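## Task

Bring plate hotel H1 into agreement with its manifest (slot 1: F07, slot 2: F01, slot 3: empty, slot 4: F10). Finished means: every labelled plate named on the manifest, including one sitting on landing nest L1, is pushed fully home in its own slot with the ID label facing the front; every plate that is unlisted or unlabelled lies flat within the locators of an unoccupied quarantine nest (QR1 or QR2); any slot whose listed ID is carried by no plate is left empty; plates that were correctly stored or already in quarantine at the start are undisturbed. Finally release everything and move the gripper away.

## Robot and tools

ROBOT. One six-joint arm with a two-finger parallel gripper. The gripper's fingers extend along its own +z axis and close/open along its own y axis. The reported hand position is the point between the finger pads, roughly 1 cm short of the tips.

FRAMES. Results report the hand in the scene frame: origin on the table surface under the arm base, +z up, +y to the left when facing along +x. Position is end_effector_position in metres, orientation end_effector_quat_wxyz. The reading can drift from the truth, more so at long reach, and the base may sit slightly tilted.

STATIONS. H1 is a four-slot plate hotel, slot 1 lowest. A stored plate sits with a short end facing out and counts as home only when pushed against the back stop; sliding a plate along its shelf is allowed. Releasing a plate far short of home risks it tipping off. A plate showing a blank front end is either reversed or unlabelled. L1 is the landing nest, RG a regrip nest in front of H1, N6 a recovery nest; RG and N6 may be used as stopovers. QR1 and QR2 are the quarantine nests, marked red. Every nest has a name label on the deck.

TOOL execute_actions. Argument actions is a list holding at most one item. An empty list just returns the current state. An item with rows is a motion: rows is a list of 1 to 15 rows, steps (1 to 15, default 15) is how many 1/30 s control steps run; each row covers one step and the final row repeats to fill. An item with only steps (up to 300) is a wait, counted from the previous result, so reply time eats into it. Optional pictures (true/false) controls camera images.

ROW FORMAT (single arm, so one row of 7 numbers): dx, dy, dz, rx, ry, rz, opening, each within -1 to 1. The first six are an offset, not a pose: they are expressed in the gripper's own axes and measured from the hand pose in the latest result that showed it (for a second or later call inside one reply, or before any result in the scene, from the hand's pose when the action begins). All rows of one action share that same reference; they do not accumulate. Scale: 1.0 equals 0.6 m for dx, dy, dz and 180 degrees for the rotation; rx, ry, rz form a single rotation vector. Opening is absolute, not an offset: +1 fully open (0.094 m), -1 closed. An all-zero offset returns the hand to the reference pose; it is not a pause.

TOOL move. target is one row in the same 7-number format and reference. speed is path top speed in m/s, 0.002 to 0.5 (default 0.25); rotation is capped at twice that in rad/s. The straight path lasts 0.5 to 10 s and is cut off at 10 s. The opening is commanded at the start. The path ignores obstacles, and the real hand may lag, wander or overshoot the speed, especially with the arm stretched. The result adds a move: line: done (settled near target), or off_target, moving, held, fault; plus limits such as paced (pose clipped) or held (some steps blocked; speed may jump afterwards) and the remaining distance to target.

TOOL wait. seconds from 0 to 10; nothing new is commanded.

TOOL zoom_image. camera is cam_high (504x504), cam_low (504x504) or cam_wrist (616x616); region [x0, y0, x1, y1] in that image's pixels from the top-left, at most 504 by 504.

TOOL finished_scene. Pass the current scene number. It is final and reports whether the goal was met; the goal must still hold afterwards.

CONTROL BEHAVIOUR. Each step, the commanded pose is limited to 70 mm and 16 degrees from the measured pose; position wins over orientation when both cannot be met. After an action the arm only continues to its last clipped pose, so check the result and send the remainder. Joint friction can leave the hand up to about 31 mm off; tiny commands may do nothing. Because offsets come from the measured pose, repeating a small push into something rigid does not press harder, but into something yielding it goes further.

RESULT LINES. Joint positions/velocities: waist, shoulder, elbow, wrist pitch, wrist yaw, wrist roll (rad, rad/s), then finger-pad gap (m). Ranges: waist -2.618 to 3.054, shoulder 0.000 to 3.142, elbow 0.000 to 3.142, wrist pitch -1.571 to 1.571, wrist yaw -1.571 to 1.571, wrist roll -2.094 to 2.094. grip_measured is the opening on the command scale (may be off by about 1 mm throughout). To hold a part, command roughly 0.03 below grip_measured; smaller margins grip softer. Pads deliver about 50 to 62 N, less on parts under about 2 mm thick. 'pose unreachable' and HELD mark steps the clearance check altered or blocked (the base mount counts as arm). Hand target shows where the controller is currently driving. Joint torques are raw drive outputs with offsets and noise. MOTOR HOT appears from 75 °C; at 90 °C the arm halts for 10 s; at 100 °C motors and gripper let go and the arm drops. Holding loads, even idle, heats motors.

CAMERAS. Images arrive in order cam_high, cam_low, cam_wrist; calibration is approximate.

AVOID. Knocking or dropping anything off the table, dropping or slipping plates, fast impacts and strong presses against fixtures. A held part may occasionally get a brief tug, so grip firmly. Push plates fully home before releasing, and finish with the gripper open and withdrawn.

Each tool is called after "Call:" as name([rows], argument=value, ...), one row to a line, values as JSON.

## Session

Call:
execute_actions(actions=[])

Scene clock: 0.00 s of 7200.00 s.
end_effector_position=(+0.4232, +0.1295, +0.1748) grip_measured=+1.000 end_effector_quat_wxyz=(+0.664, +0.511, +0.471, +0.274)
Joint positions: [0.79  2.145 0.729 1.527 1.084 1.118 0.094]
Joint velocities: [ 0.002 -0.002 -0.012 -0.037 -0.022  0.022  0.   ]
Joint torques (N m, as the arm reports them, + toward a larger angle): no reading
Motor temperatures (°C, as the motors report them): [24 24 23 23 21 24]
Hand target: +0.423, +0.129, +0.175; +0.664, +0.511, +0.471, +0.274

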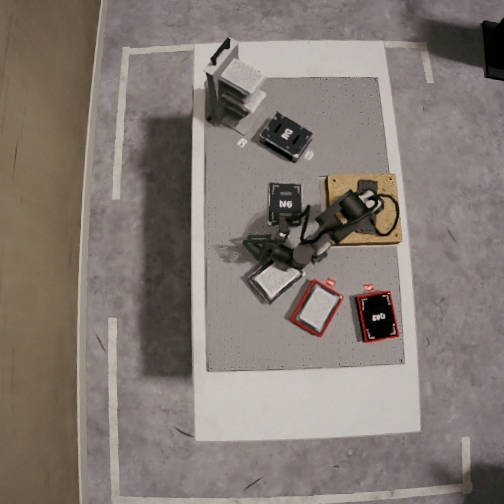

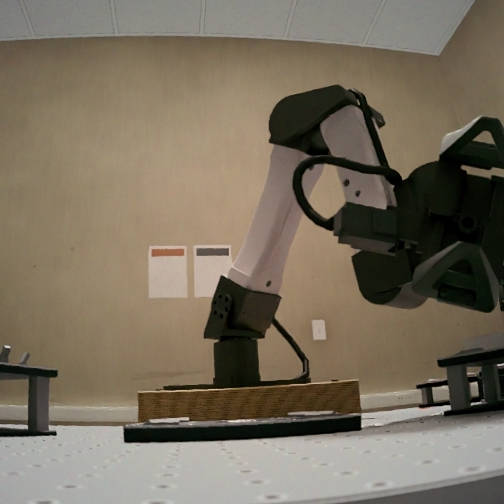

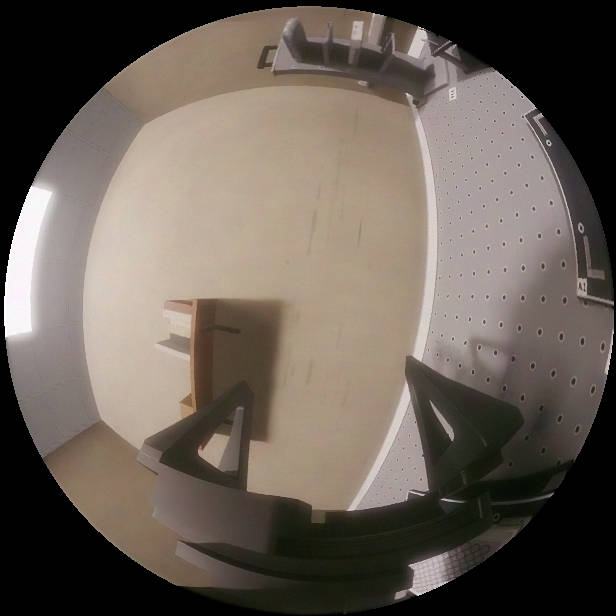

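Call:
zoom_image(camera="cam_high", region=[190, 30, 350, 190])

Call:
zoom_image(camera="cam_high", region=[230, 170, 420, 360])

Call:
zoom_image(camera="cam_wrist", region=[240, 0, 480, 130])

Region (190, 30, 350, 190) of cam_high's 504x504 image, scaled by 3.150, with more detail than that image has.

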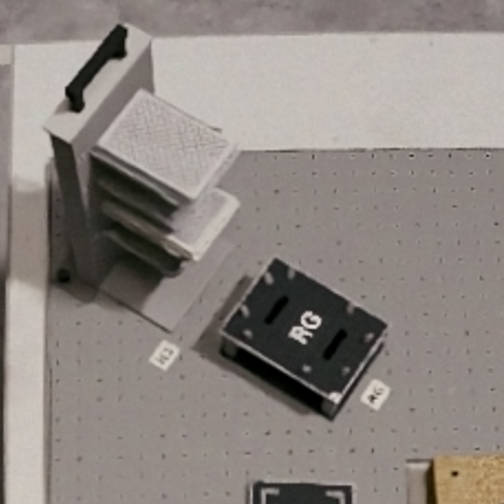

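Region (230, 170, 420, 360) of cam_high's 504x504 image, scaled by 2.653, with more detail than that image has.

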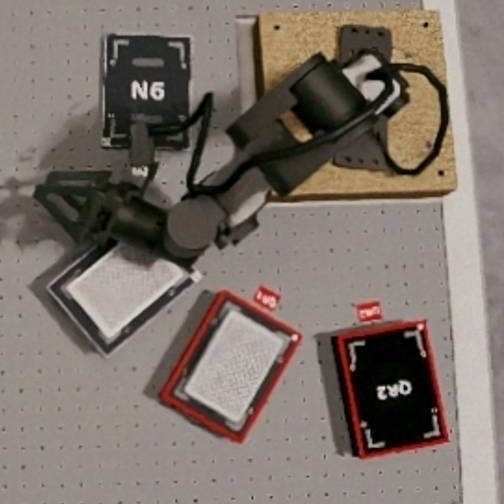

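Region (240, 0, 480, 130) of cam_wrist's 616x616 image, scaled by 2.100, with more detail than that image has; it fills the top 273 rows of this view, and the rest is white.

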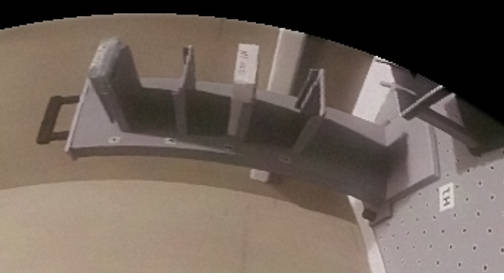

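Call:
move(target=[-0.757,-0.189,-0.047,0,0,-0.388,1])

Scene clock: 7.97 s of 7200.00 s.
end_effector_position=(+0.2069, -0.2751, +0.2292) grip_measured=+1.000 end_effector_quat_wxyz=(+0.700, +0.145, +0.679, -0.165)
Joint positions: [-1.194  1.521  0.231  1.375 -0.888  0.045  0.094]
Joint velocities: [ 0.007 -0.002 -0.022  0.081 -0.007 -0.037  0.   ]
Joint torques (N m, as the arm reports them, + toward a larger angle): [-0.68 -3.2   7.96  1.93 -0.13 -0.07]
Motor temperatures (°C, as the motors report them): [24 25 23 24 21 24]
Hand target: +0.208, -0.281, +0.230; +0.701, +0.137, +0.680, -0.168
Off the commanded pose: 0.010 m, 1 deg.
After step 90, 1.77 s passed at rest.
move: done; limits=paced
camera_calibration (this result's frames):
cam_wrist: T_world_to_cam=[[-0.352096, -0.905779, -0.235783, -0.111482], [-0.331262, 0.356206, -0.873718, 0.404124], [0.875382, -0.229526, -0.425469, -0.042044], [0, 0, 0, 1]] pos_world=[0.131423, -0.25458, 0.308916]

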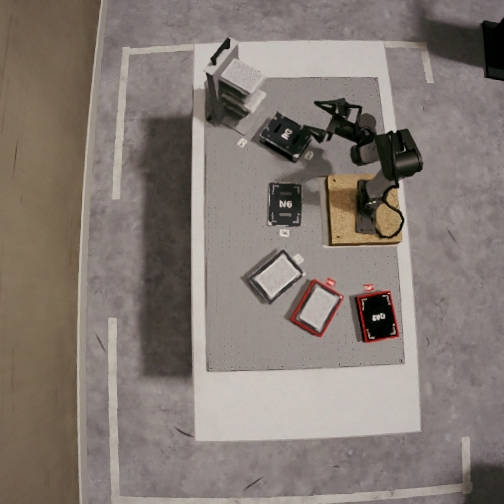

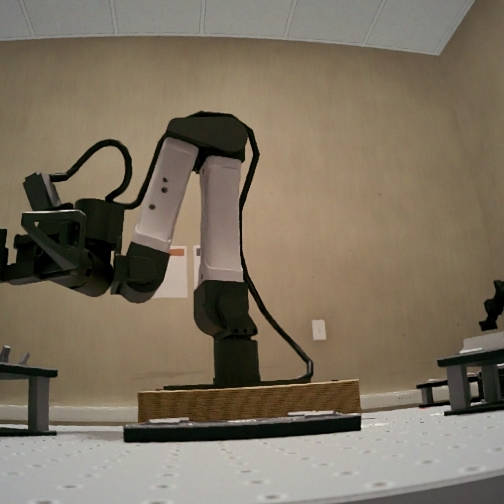

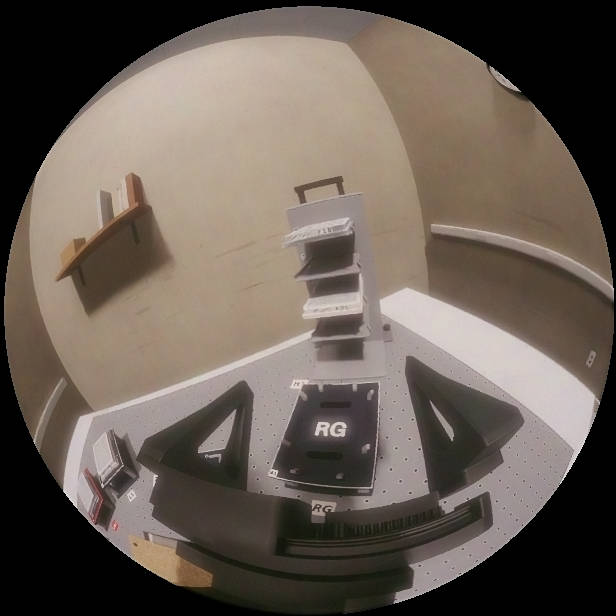

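Call:
zoom_image(camera="cam_wrist", region=[250, 170, 430, 400])

Call:
zoom_image(camera="cam_wrist", region=[60, 410, 180, 540])

Call:
zoom_image(camera="cam_high", region=[235, 230, 415, 360])

Region (250, 170, 430, 400) of cam_wrist's 616x616 image, scaled by 2.191, with more detail than that image has; it fills the left 394 columns of this view, and the rest is white.

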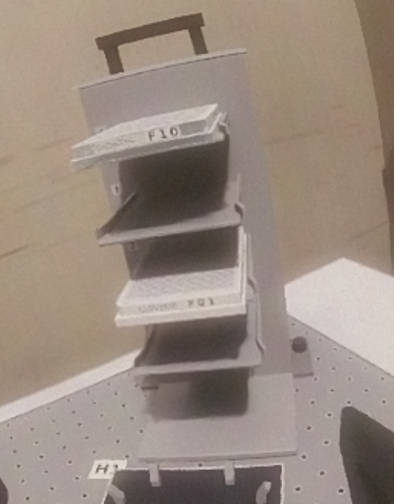

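Region (60, 410, 180, 540) of cam_wrist's 616x616 image, scaled by 3.877, with more detail than that image has; it fills the left 465 columns of this view, and the rest is white.

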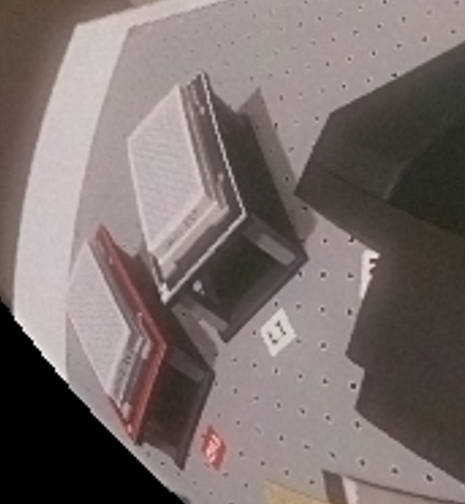

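Region (235, 230, 415, 360) of cam_high's 504x504 image, scaled by 2.800, with more detail than that image has.

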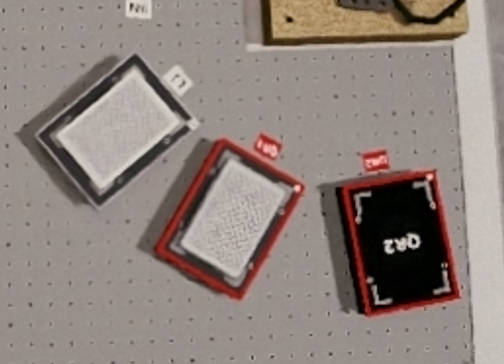

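Call:
move(target=[0.05,-0.08,0.12,0,0,0,1])

Call:
zoom_image(camera="cam_wrist", region=[230, 130, 500, 400])

Scene clock: 11.90 s of 7200.00 s.
end_effector_position=(+0.2491, -0.3431, +0.2026) grip_measured=+1.000 end_effector_quat_wxyz=(+0.700, +0.148, +0.680, -0.158)
Joint positions: [-1.107  1.896  0.519  1.447 -0.807  0.042  0.094]
Joint velocities: [-0.007  0.007 -0.002  0.051  0.007  0.081  0.   ]
Joint torques (N m, as the arm reports them, + toward a larger angle): [ 0.61 -7.21  7.49  2.    0.09 -0.02]
Motor temperatures (°C, as the motors report them): [24 25 24 25 21 24]
Hand target: +0.253, -0.349, +0.202; +0.701, +0.146, +0.679, -0.165
Off the commanded pose: 0.008 m, 1 deg.
move: done
camera_calibration (this result's frames):
cam_wrist: T_world_to_cam=[[-0.346815, -0.904677, -0.247546, -0.162971], [-0.332495, 0.365373, -0.869454, 0.421665], [0.877021, -0.219232, -0.427517, -0.10237], [0, 0, 0, 1]] pos_world=[0.173461, -0.323944, 0.28251]

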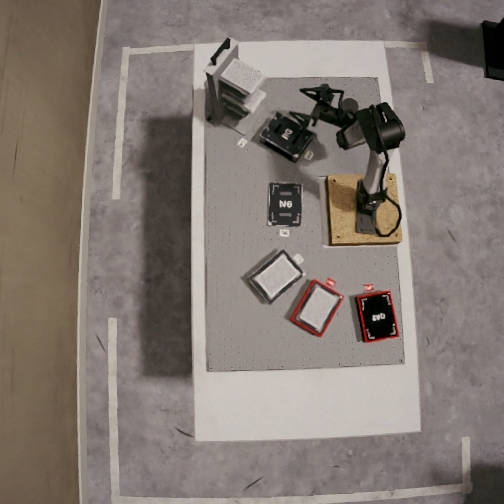

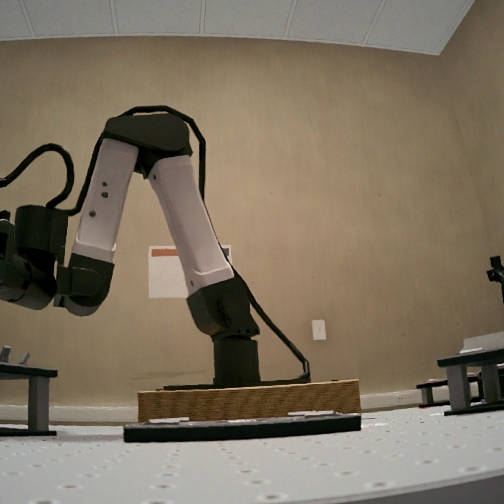

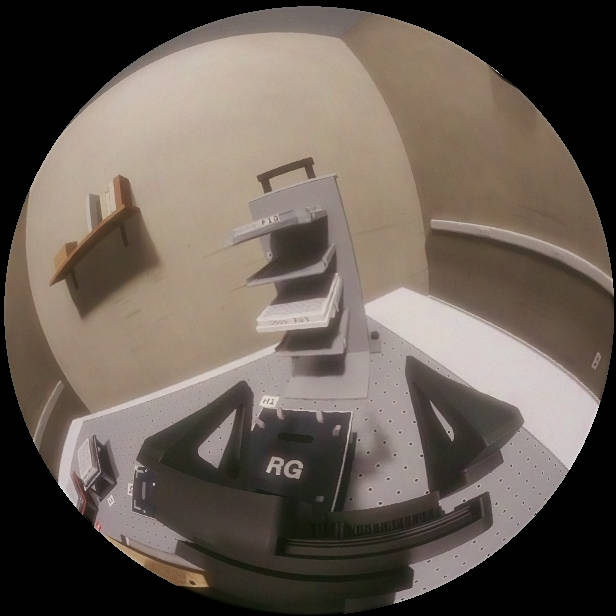

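Region (230, 130, 500, 400) of cam_wrist's 616x616 image, scaled by 1.867, with more detail than that image has.

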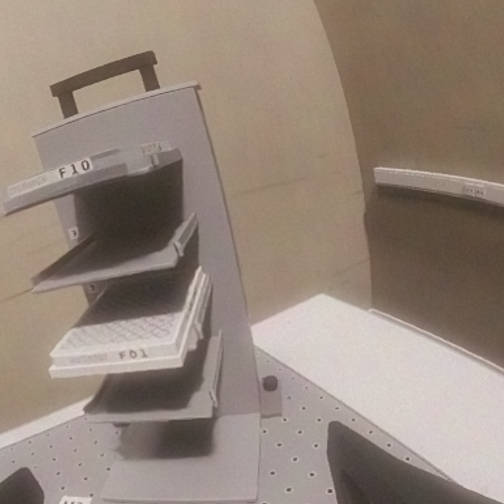

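Call:
move(target=[0.04,0.79,-0.33,-0.315,0.152,-0.084,1])

Scene clock: 21.33 s of 7200.00 s.
end_effector_position=(+0.2616, +0.1669, +0.1759) grip_measured=+1.000 end_effector_quat_wxyz=(+0.496, -0.255, +0.818, +0.142)
Joint positions: [ 0.713  0.894  0.295  0.121  0.004 -0.041  0.094]
Joint velocities: [ 0.007  0.012 -0.012  0.051 -0.007  0.007  0.   ]
Joint torques (N m, as the arm reports them, + toward a larger angle): [ 0.83  0.28 11.06  2.15  0.05  0.18]
Motor temperatures (°C, as the motors report them): [24 26 25 26 22 24]
Hand target: +0.266, +0.170, +0.180; +0.498, -0.250, +0.819, +0.141
Off the commanded pose: 0.012 m, 2 deg.
After step 90, 3.43 s passed at rest.
move: off_target
camera_calibration (this result's frames):
cam_wrist: T_world_to_cam=[[0.485176, -0.842108, -0.235496, 0.0659039], [-0.789116, -0.305648, -0.532799, 0.388519], [0.376696, 0.444335, -0.812814, 0.0749849], [0, 0, 0, 1]] pos_world=[0.246365, 0.14093, 0.283471]

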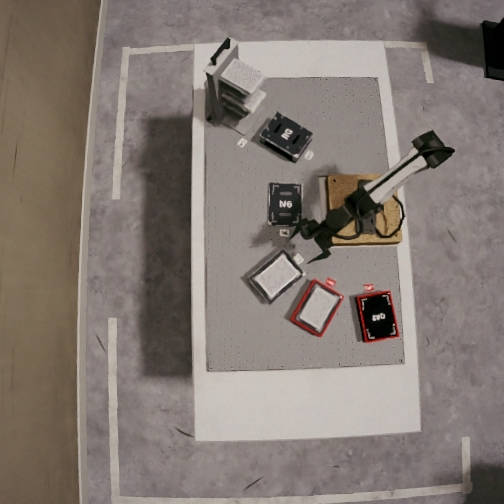

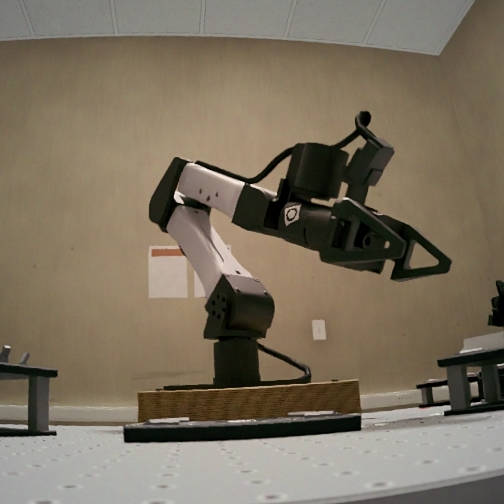

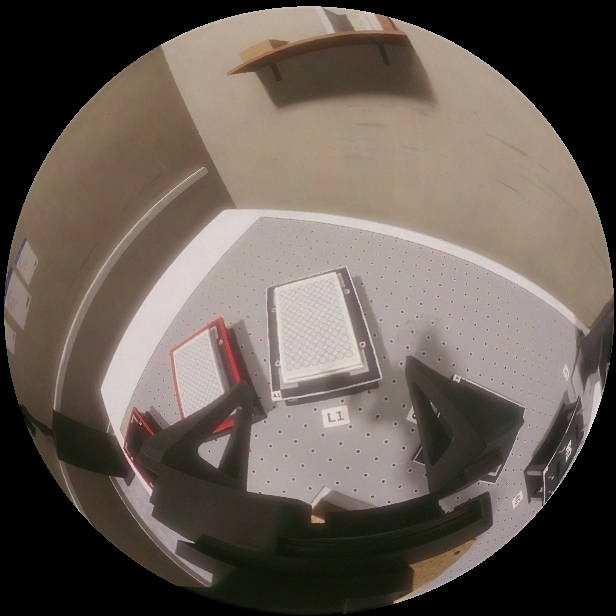

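Call:
move(target=[0.075,0,0.04,0,-0.1,0,1])

Call:
zoom_image(camera="cam_wrist", region=[200, 260, 460, 480])

Scene clock: 23.90 s of 7200.00 s.
end_effector_position=(+0.2686, +0.1708, +0.1417) grip_measured=+1.000 end_effector_quat_wxyz=(+0.582, -0.236, +0.760, +0.168)
Joint positions: [ 0.7    1.364  0.023  1.081 -0.015 -0.04   0.094]
Joint velocities: [ 0.002  0.007  0.002  0.037 -0.051  0.022  0.   ]
Joint torques (N m, as the arm reports them, + toward a larger angle): [-0.6  -1.32  3.82  2.23 -0.17  0.  ]
Motor temperatures (°C, as the motors report them): [24 26 25 27 22 24]
Hand target: +0.261, +0.166, +0.127; +0.564, -0.242, +0.772, +0.165
Off the commanded pose: 0.018 m, 6 deg.
joint sent to its limit — the command would take joint 3 (elbow) past its lower limit, so that joint was sent only as far as its limit.
move: off_target
camera_calibration (this result's frames):
cam_wrist: T_world_to_cam=[[0.528458, -0.812303, -0.246771, 0.0426102], [-0.678628, -0.22954, -0.697693, 0.357632], [0.510094, 0.536168, -0.672553, -0.0285694], [0, 0, 0, 1]] pos_world=[0.234754, 0.132021, 0.240818]

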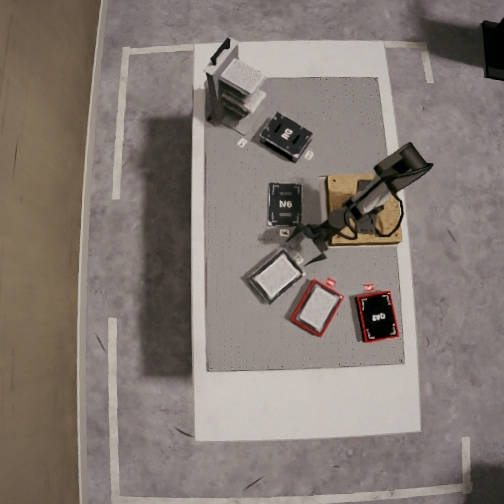

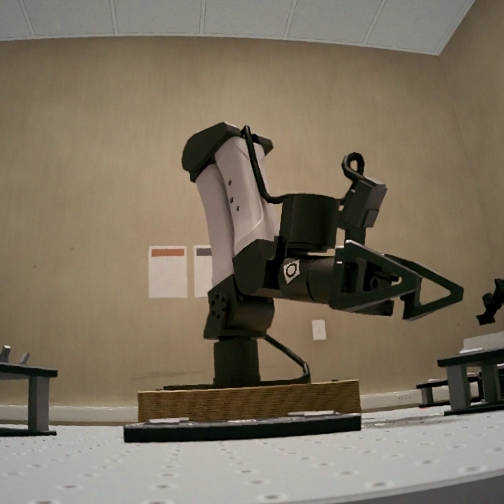

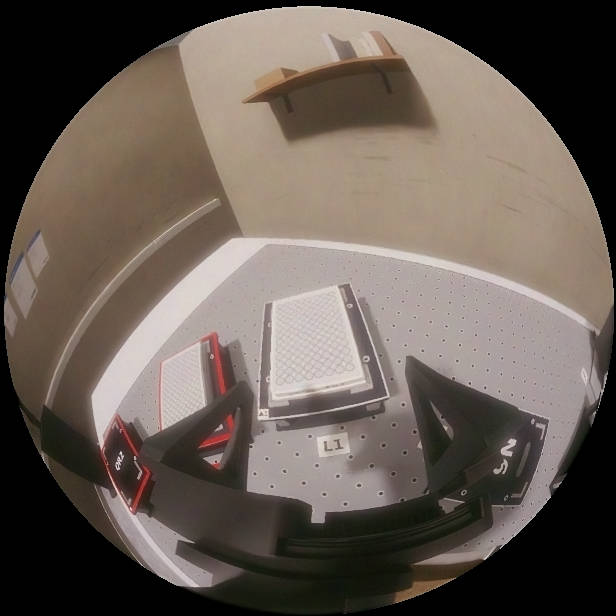

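Region (200, 260, 460, 480) of cam_wrist's 616x616 image, scaled by 1.938, with more detail than that image has; it fills the top 426 rows of this view, and the rest is white.

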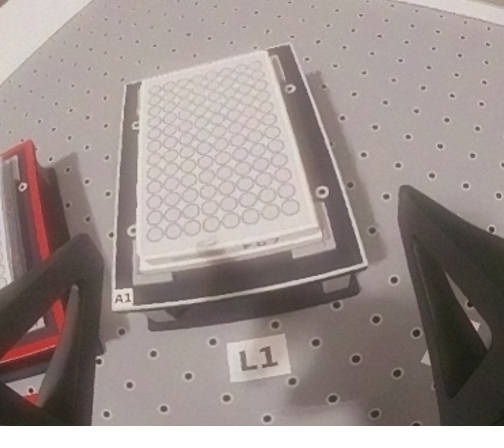

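Call:
move(target=[0.043,0.035,0.106,-0.021,0.02,-0.006,1], speed=0.1)

Call:
zoom_image(camera="cam_wrist", region=[180, 220, 480, 500])

Scene clock: 27.93 s of 7200.00 s.
end_effector_position=(+0.2987, +0.2103, +0.1002) grip_measured=+1.000 end_effector_quat_wxyz=(+0.551, -0.260, +0.774, +0.174)
Joint positions: [ 0.745  1.817  0.197  1.29  -0.016 -0.04   0.094]
Joint velocities: [-0.007  0.017  0.002  0.022 -0.037 -0.081  0.   ]
Joint torques (N m, as the arm reports them, + toward a larger angle): [ 0.85 -4.63  6.19  2.21 -0.15 -0.01]
Motor temperatures (°C, as the motors report them): [24 26 25 27 22 24]
Hand target: +0.301, +0.218, +0.099; +0.551, -0.267, +0.770, +0.180
Off the commanded pose: 0.009 m, 1 deg.
move: done
camera_calibration (this result's frames):
cam_wrist: T_world_to_cam=[[0.552203, -0.796022, -0.24783, 0.0381237], [-0.705202, -0.287411, -0.64814, 0.373285], [0.444705, 0.532675, -0.720066, -0.0680009], [0, 0, 0, 1]] pos_world=[0.272429, 0.173856, 0.202424]

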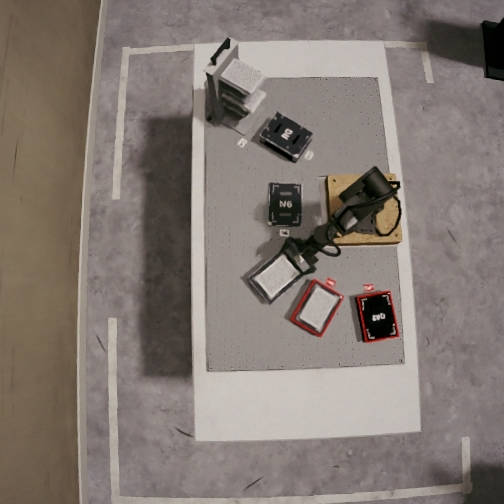

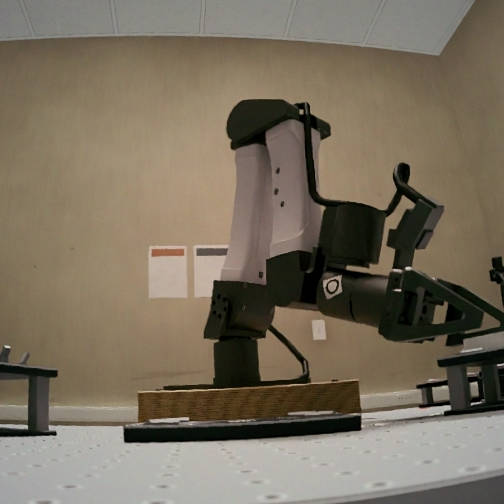

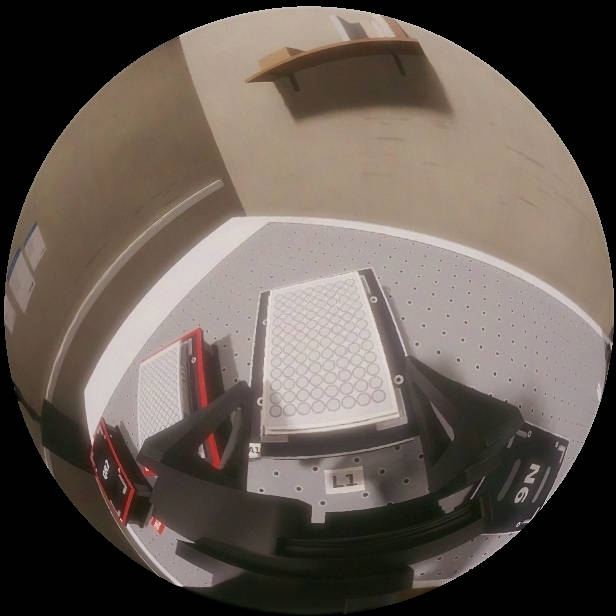

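Region (180, 220, 480, 500) of cam_wrist's 616x616 image, scaled by 1.680, with more detail than that image has; it fills the top 470 rows of this view, and the rest is white.

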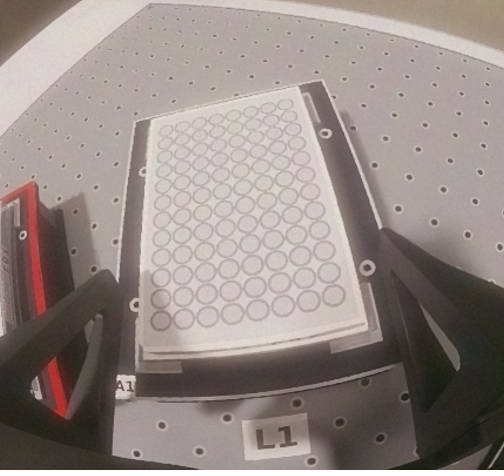

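Call:
move(target=[0.03,0.017,0.033,-0.01,0,0,1], speed=0.04)

Call:
zoom_image(camera="cam_wrist", region=[180, 220, 480, 500])

Call:
zoom_image(camera="cam_low", region=[384, 280, 504, 400])

Scene clock: 31.10 s of 7200.00 s.
end_effector_position=(+0.3021, +0.2173, +0.0831) grip_measured=+1.000 end_effector_quat_wxyz=(+0.555, -0.262, +0.769, +0.178)
Joint positions: [ 0.755  1.994  0.223  1.452 -0.016 -0.04   0.094]
Joint velocities: [-0.007  0.002 -0.012  0.037  0.037 -0.037  0.   ]
Joint torques (N m, as the arm reports them, + toward a larger angle): [ 1.26 -5.22  5.14  2.07 -0.14  0.14]
Motor temperatures (°C, as the motors report them): [24 26 25 28 22 24]
Hand target: +0.302, +0.226, +0.077; +0.547, -0.268, +0.771, +0.187
Off the commanded pose: 0.011 m, 1 deg.
move: off_target
camera_calibration (this result's frames):
cam_wrist: T_world_to_cam=[[0.562102, -0.789148, -0.247561, 0.0331072], [-0.696167, -0.28984, -0.656767, 0.365215], [0.446534, 0.541514, -0.712299, -0.088708], [0, 0, 0, 1]] pos_world=[0.275252, 0.180017, 0.184871]

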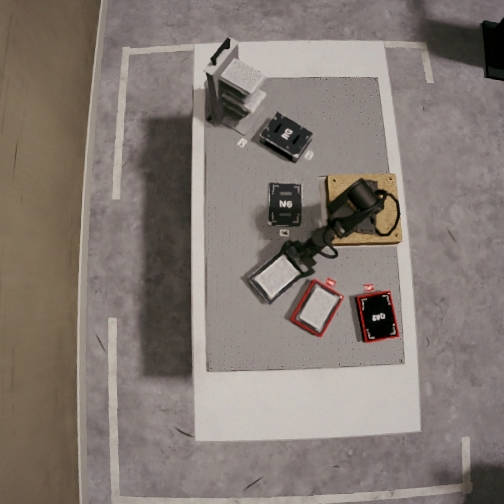

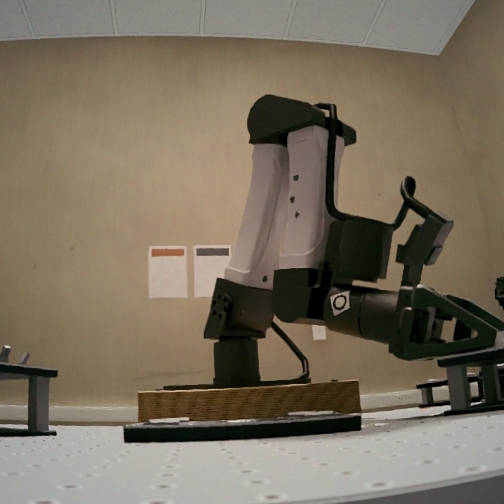

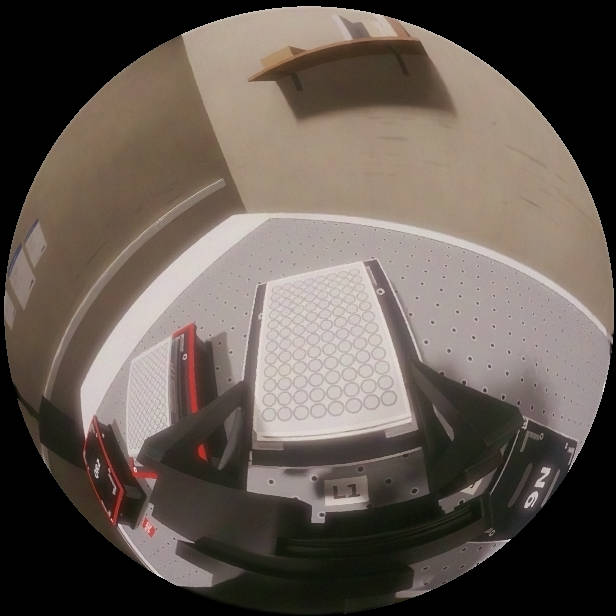

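Region (180, 220, 480, 500) of cam_wrist's 616x616 image, scaled by 1.680, with more detail than that image has; it fills the top 470 rows of this view, and the rest is white.

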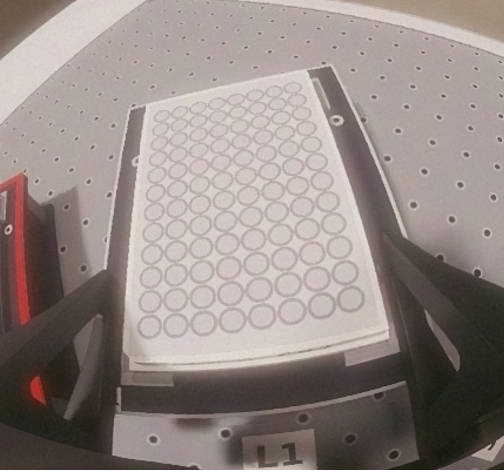

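Region (384, 280, 504, 400) of cam_low's 504x504 image, scaled by 4.200, with more detail than that image has.

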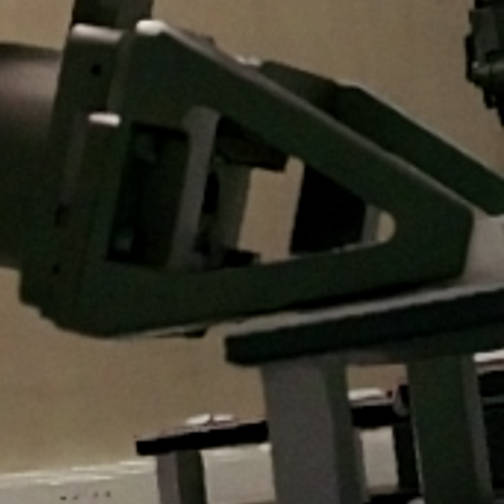

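Call:
move(target=[0.013,0.0,0.008,0,0.03,0,1], speed=0.03)

Call:
zoom_image(camera="cam_low", region=[384, 280, 504, 400])

Scene clock: 34.27 s of 7200.00 s.
end_effector_position=(+0.3030, +0.2172, +0.0817) grip_measured=+1.000 end_effector_quat_wxyz=(+0.536, -0.266, +0.783, +0.171)
Joint positions: [ 0.755  1.914  0.24   1.307 -0.012 -0.041  0.094]
Joint velocities: [ 0.007 -0.002  0.007 -0.051 -0.022 -0.022  0.   ]
Joint torques (N m, as the arm reports them, + toward a larger angle): [ 0.33 -8.52  5.34  1.45 -0.03  0.04]
Motor temperatures (°C, as the motors report them): [24 26 25 28 22 24]
Hand target: +0.304, +0.218, +0.074; +0.519, -0.271, +0.794, +0.166
Off the commanded pose: 0.008 m, 3 deg.
move: off_target
camera_calibration (this result's frames):
cam_wrist: T_world_to_cam=[[0.55077, -0.797753, -0.245444, 0.0373289], [-0.721746, -0.30751, -0.620097, 0.373429], [0.419208, 0.518679, -0.745142, -0.0741522], [0, 0, 0, 1]] pos_world=[0.280046, 0.183074, 0.18547]

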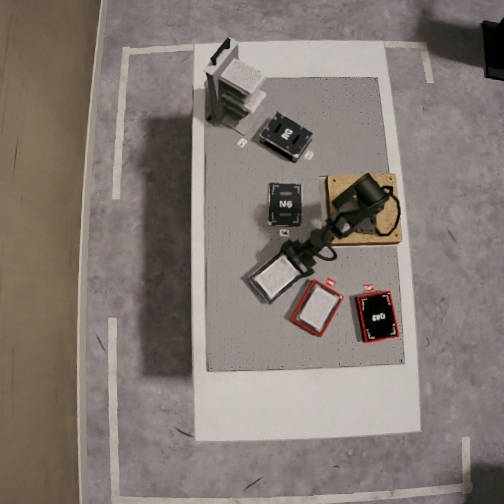

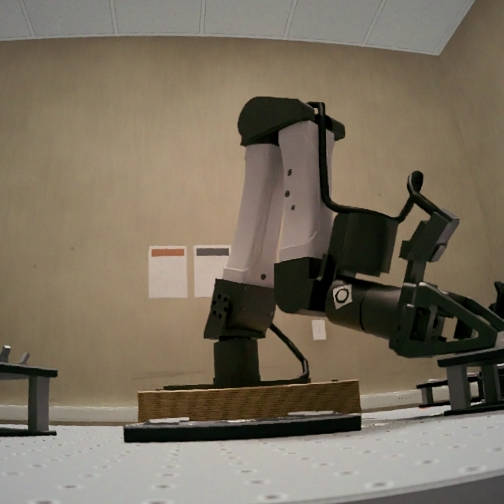

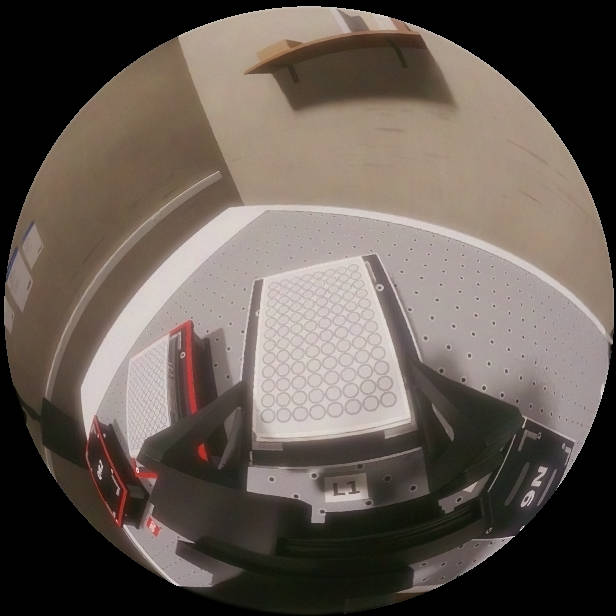

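Region (384, 280, 504, 400) of cam_low's 504x504 image, scaled by 4.200, with more detail than that image has.

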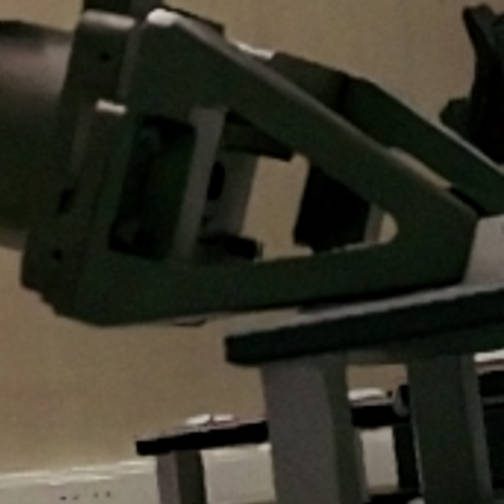

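Call:
execute_actions([
  {"rows":[[0,0,0,0,0,0,0.75]],"steps":15},
])

Scene clock: 35.47 s of 7200.00 s.
end_effector_position=(+0.3046, +0.2181, +0.0863) grip_measured=+0.756 end_effector_quat_wxyz=(+0.544, -0.266, +0.777, +0.171)
Joint positions: [ 0.755  1.914  0.24   1.326 -0.011 -0.047  0.082]
Joint velocities: [ 0.017 -0.007  0.002 -0.037  0.007 -0.022 -0.   ]
Joint torques (N m, as the arm reports them, + toward a larger angle): [ 0.17 -7.57  3.69  1.99 -0.06  0.12]
Motor temperatures (°C, as the motors report them): [24 26 25 28 22 24]
Hand target: +0.303, +0.217, +0.082; +0.536, -0.266, +0.783, +0.171
Off the commanded pose: 0.005 m, 1 deg.
Steps of this call (steps 1 to 21: nothing new was sent; steps 22 to 36: all 15 steps of this action). Readings (end_effector_position):
22: (+0.3035, +0.2176, +0.0832)
23: (+0.3045, +0.2180, +0.0859)
25: (+0.3046, +0.2181, +0.0863)
29: (+0.3046, +0.2181, +0.0863)
36: the state above
camera_calibration (this result's frames):
cam_wrist: T_world_to_cam=[[0.555884, -0.795736, -0.24041, 0.0357975], [-0.709429, -0.303403, -0.636126, 0.374513], [0.433248, 0.524166, -0.733176, -0.0783268], [0, 0, 0, 1]] pos_world=[0.279726, 0.18317, 0.189416]

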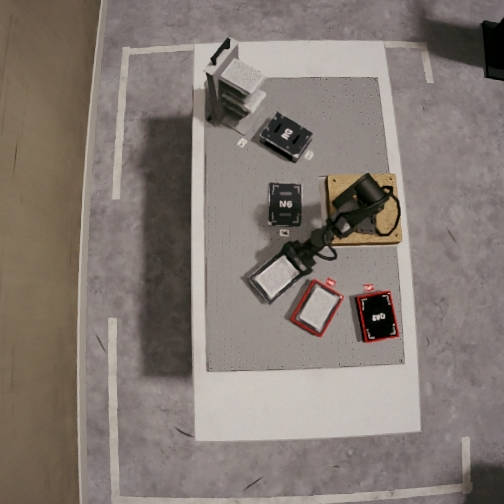

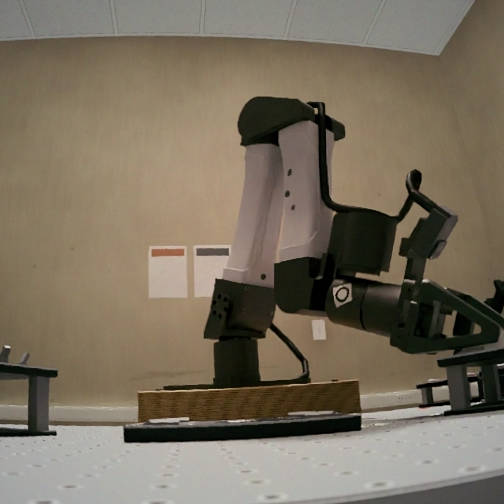

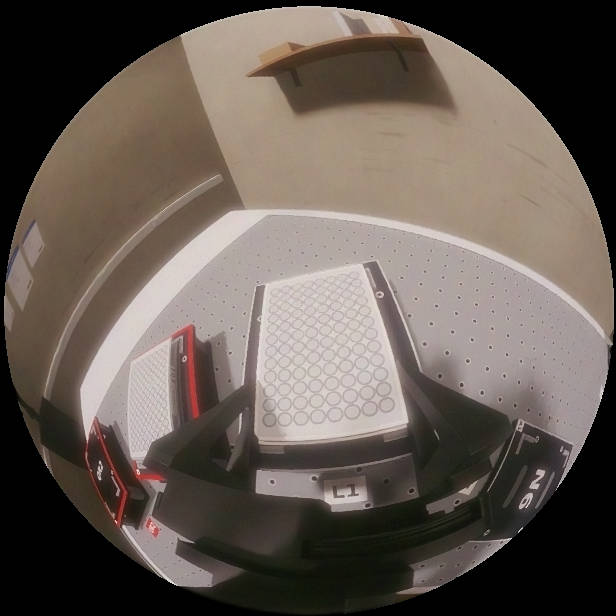

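Call:
zoom_image(camera="cam_low", region=[424, 300, 504, 380])

Region (424, 300, 504, 380) of cam_low's 504x504 image, scaled by 6.300, with more detail than that image has.

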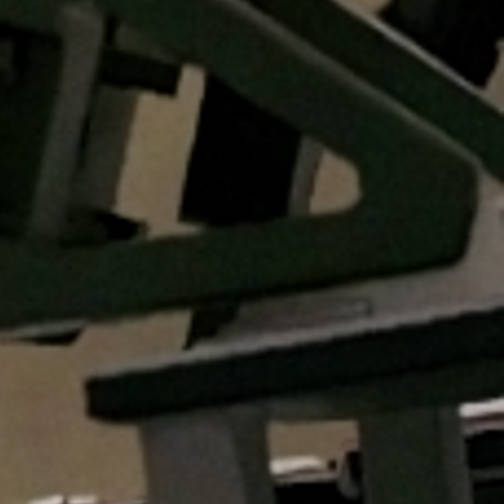

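Call:
execute_actions([
  {"rows":[[0.007,0,0.002,0,0.006,0,0.72]],"steps":10},
], pictures=false)

Call:
move(target=[-0.11,0,-0.04,0,0.006,0,0.72], speed=0.08)

Scene clock: 37.67 s of 7200.00 s.
end_effector_position=(+0.3046, +0.2181, +0.0863) grip_measured=+0.735 end_effector_quat_wxyz=(+0.544, -0.266, +0.777, +0.171)
Joint positions: [ 0.755  1.914  0.24   1.326 -0.011 -0.047  0.082]
Joint velocities: [-0.002 -0.002  0.012  0.066 -0.081 -0.051 -0.   ]
Joint torques (N m, as the arm reports them, + toward a larger angle): [ 0.13 -7.48  4.15  1.95 -0.05  0.05]
Motor temperatures (°C, as the motors report them): [24 26 25 28 22 24]
Hand target: +0.304, +0.218, +0.082; +0.537, -0.268, +0.782, +0.169
Off the commanded pose: 0.004 m, 1 deg.
Steps of this call (steps 1 to 56: nothing new was sent; steps 57 to 66: all 10 steps of this action). Readings (end_effector_position):
57: (+0.3046, +0.2181, +0.0863)
58: (+0.3046, +0.2181, +0.0863)
60: (+0.3046, +0.2181, +0.0863)
64: (+0.3046, +0.2181, +0.0863)
66: the state above

Scene clock: 39.47 s of 7200.00 s.
end_effector_position=(+0.3009, +0.2143, +0.1418) grip_measured=+0.735 end_effector_quat_wxyz=(+0.524, -0.271, +0.790, +0.166)
Joint positions: [ 0.755  1.429  0.303  0.727 -0.011 -0.047  0.082]
Joint velocities: [ 0.002  0.012  0.022 -0.007  0.037  0.007  0.   ]
Joint torques (N m, as the arm reports them, + toward a larger angle): [ 0.98 -7.4   9.18  2.03  0.03  0.09]
Motor temperatures (°C, as the motors report them): [24 26 25 28 22 24]
Hand target: +0.305, +0.220, +0.156; +0.537, -0.268, +0.782, +0.169
Off the commanded pose: 0.016 m, 2 deg.
move: off_target
camera_calibration (this result's frames):
cam_wrist: T_world_to_cam=[[0.546552, -0.802375, -0.23974, 0.0523516], [-0.734861, -0.322258, -0.596766, 0.412164], [0.401572, 0.502339, -0.765765, -0.0152], [0, 0, 0, 1]] pos_world=[0.280374, 0.182464, 0.246877]

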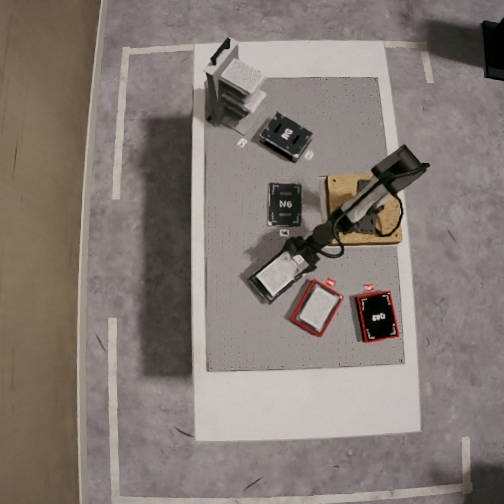

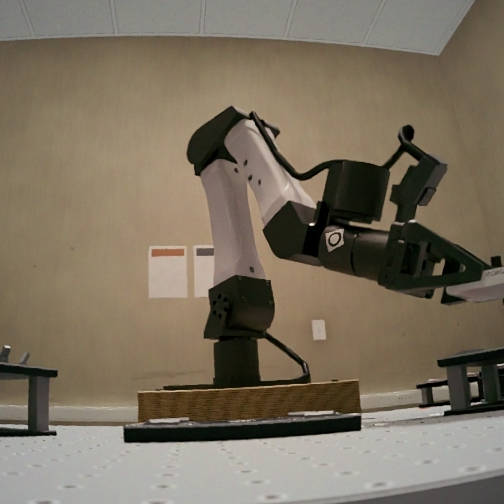

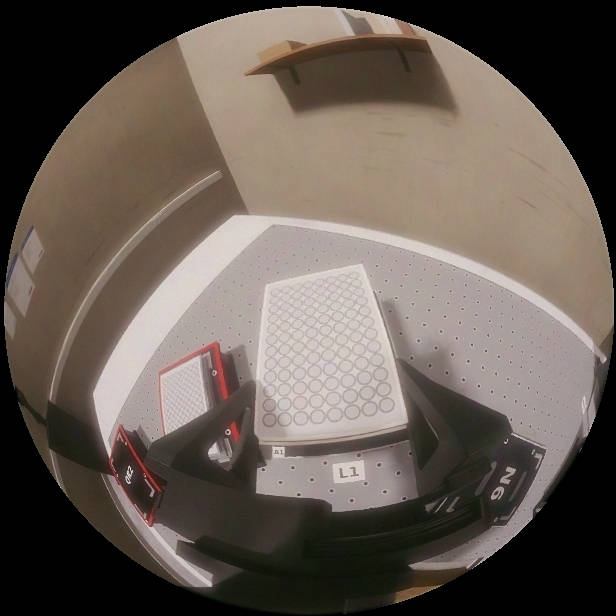

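Call:
move(target=[0.048,-0.407,-0.132,0.204,-0.01,0.088,0.7], speed=0.2)

Scene clock: 43.13 s of 7200.00 s.
end_effector_position=(+0.3734, -0.0283, +0.1462) grip_measured=+0.727 end_effector_quat_wxyz=(+0.558, +0.011, +0.829, -0.024)
Joint positions: [ 0.052  1.432  0.309  0.755 -0.025 -0.047  0.081]
Joint velocities: [-0.012 -0.007  0.012  0.007 -0.051  0.066  0.001]
Joint torques (N m, as the arm reports them, + toward a larger angle): [-0.47 -3.64  9.2   2.31 -0.06  0.12]
Motor temperatures (°C, as the motors report them): [24 27 25 28 22 24]
Hand target: +0.381, -0.031, +0.151; +0.565, +0.015, +0.824, -0.024
Off the commanded pose: 0.010 m, 2 deg.
move: done
camera_calibration (this result's frames):
cam_wrist: T_world_to_cam=[[-0.0842352, -0.968128, -0.235864, 0.0494391], [-0.758498, 0.215805, -0.614905, 0.416566], [0.646208, 0.127106, -0.752502, -0.0229709], [0, 0, 0, 1]] pos_world=[0.334973, -0.0391136, 0.250524]

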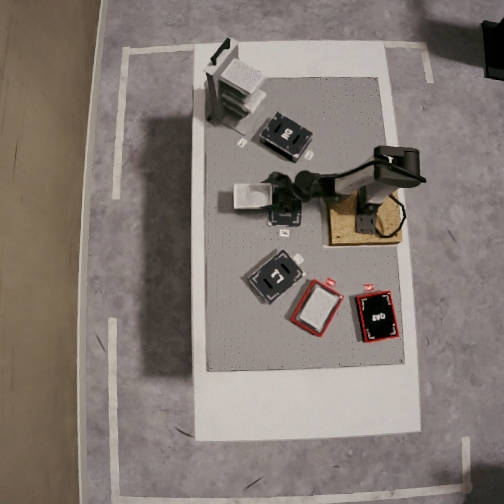

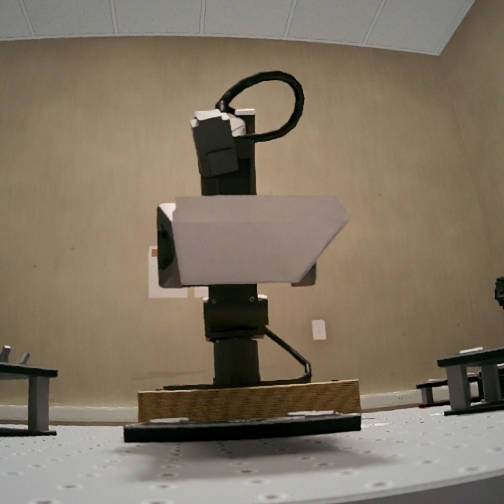

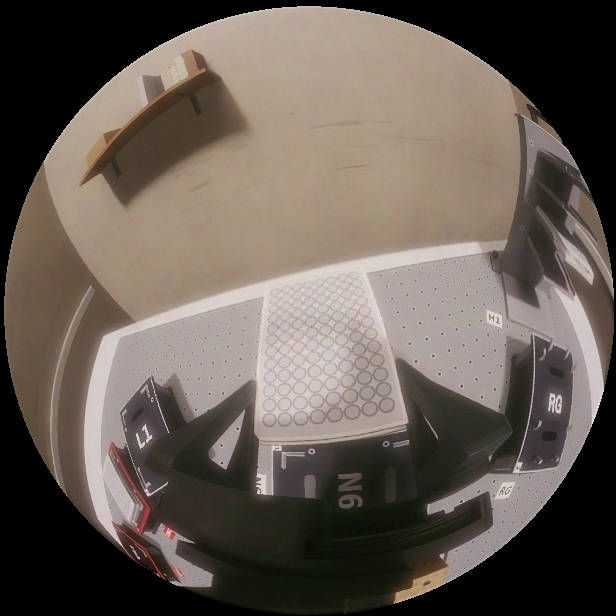

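Call:
zoom_image(camera="cam_wrist", region=[470, 90, 616, 350])

Region (470, 90, 616, 350) of cam_wrist's 616x616 image, scaled by 1.938, with more detail than that image has; it fills the left 283 columns of this view, and the rest is white.

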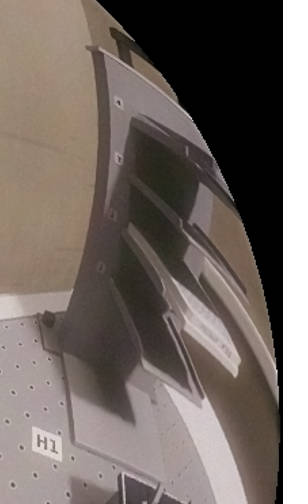

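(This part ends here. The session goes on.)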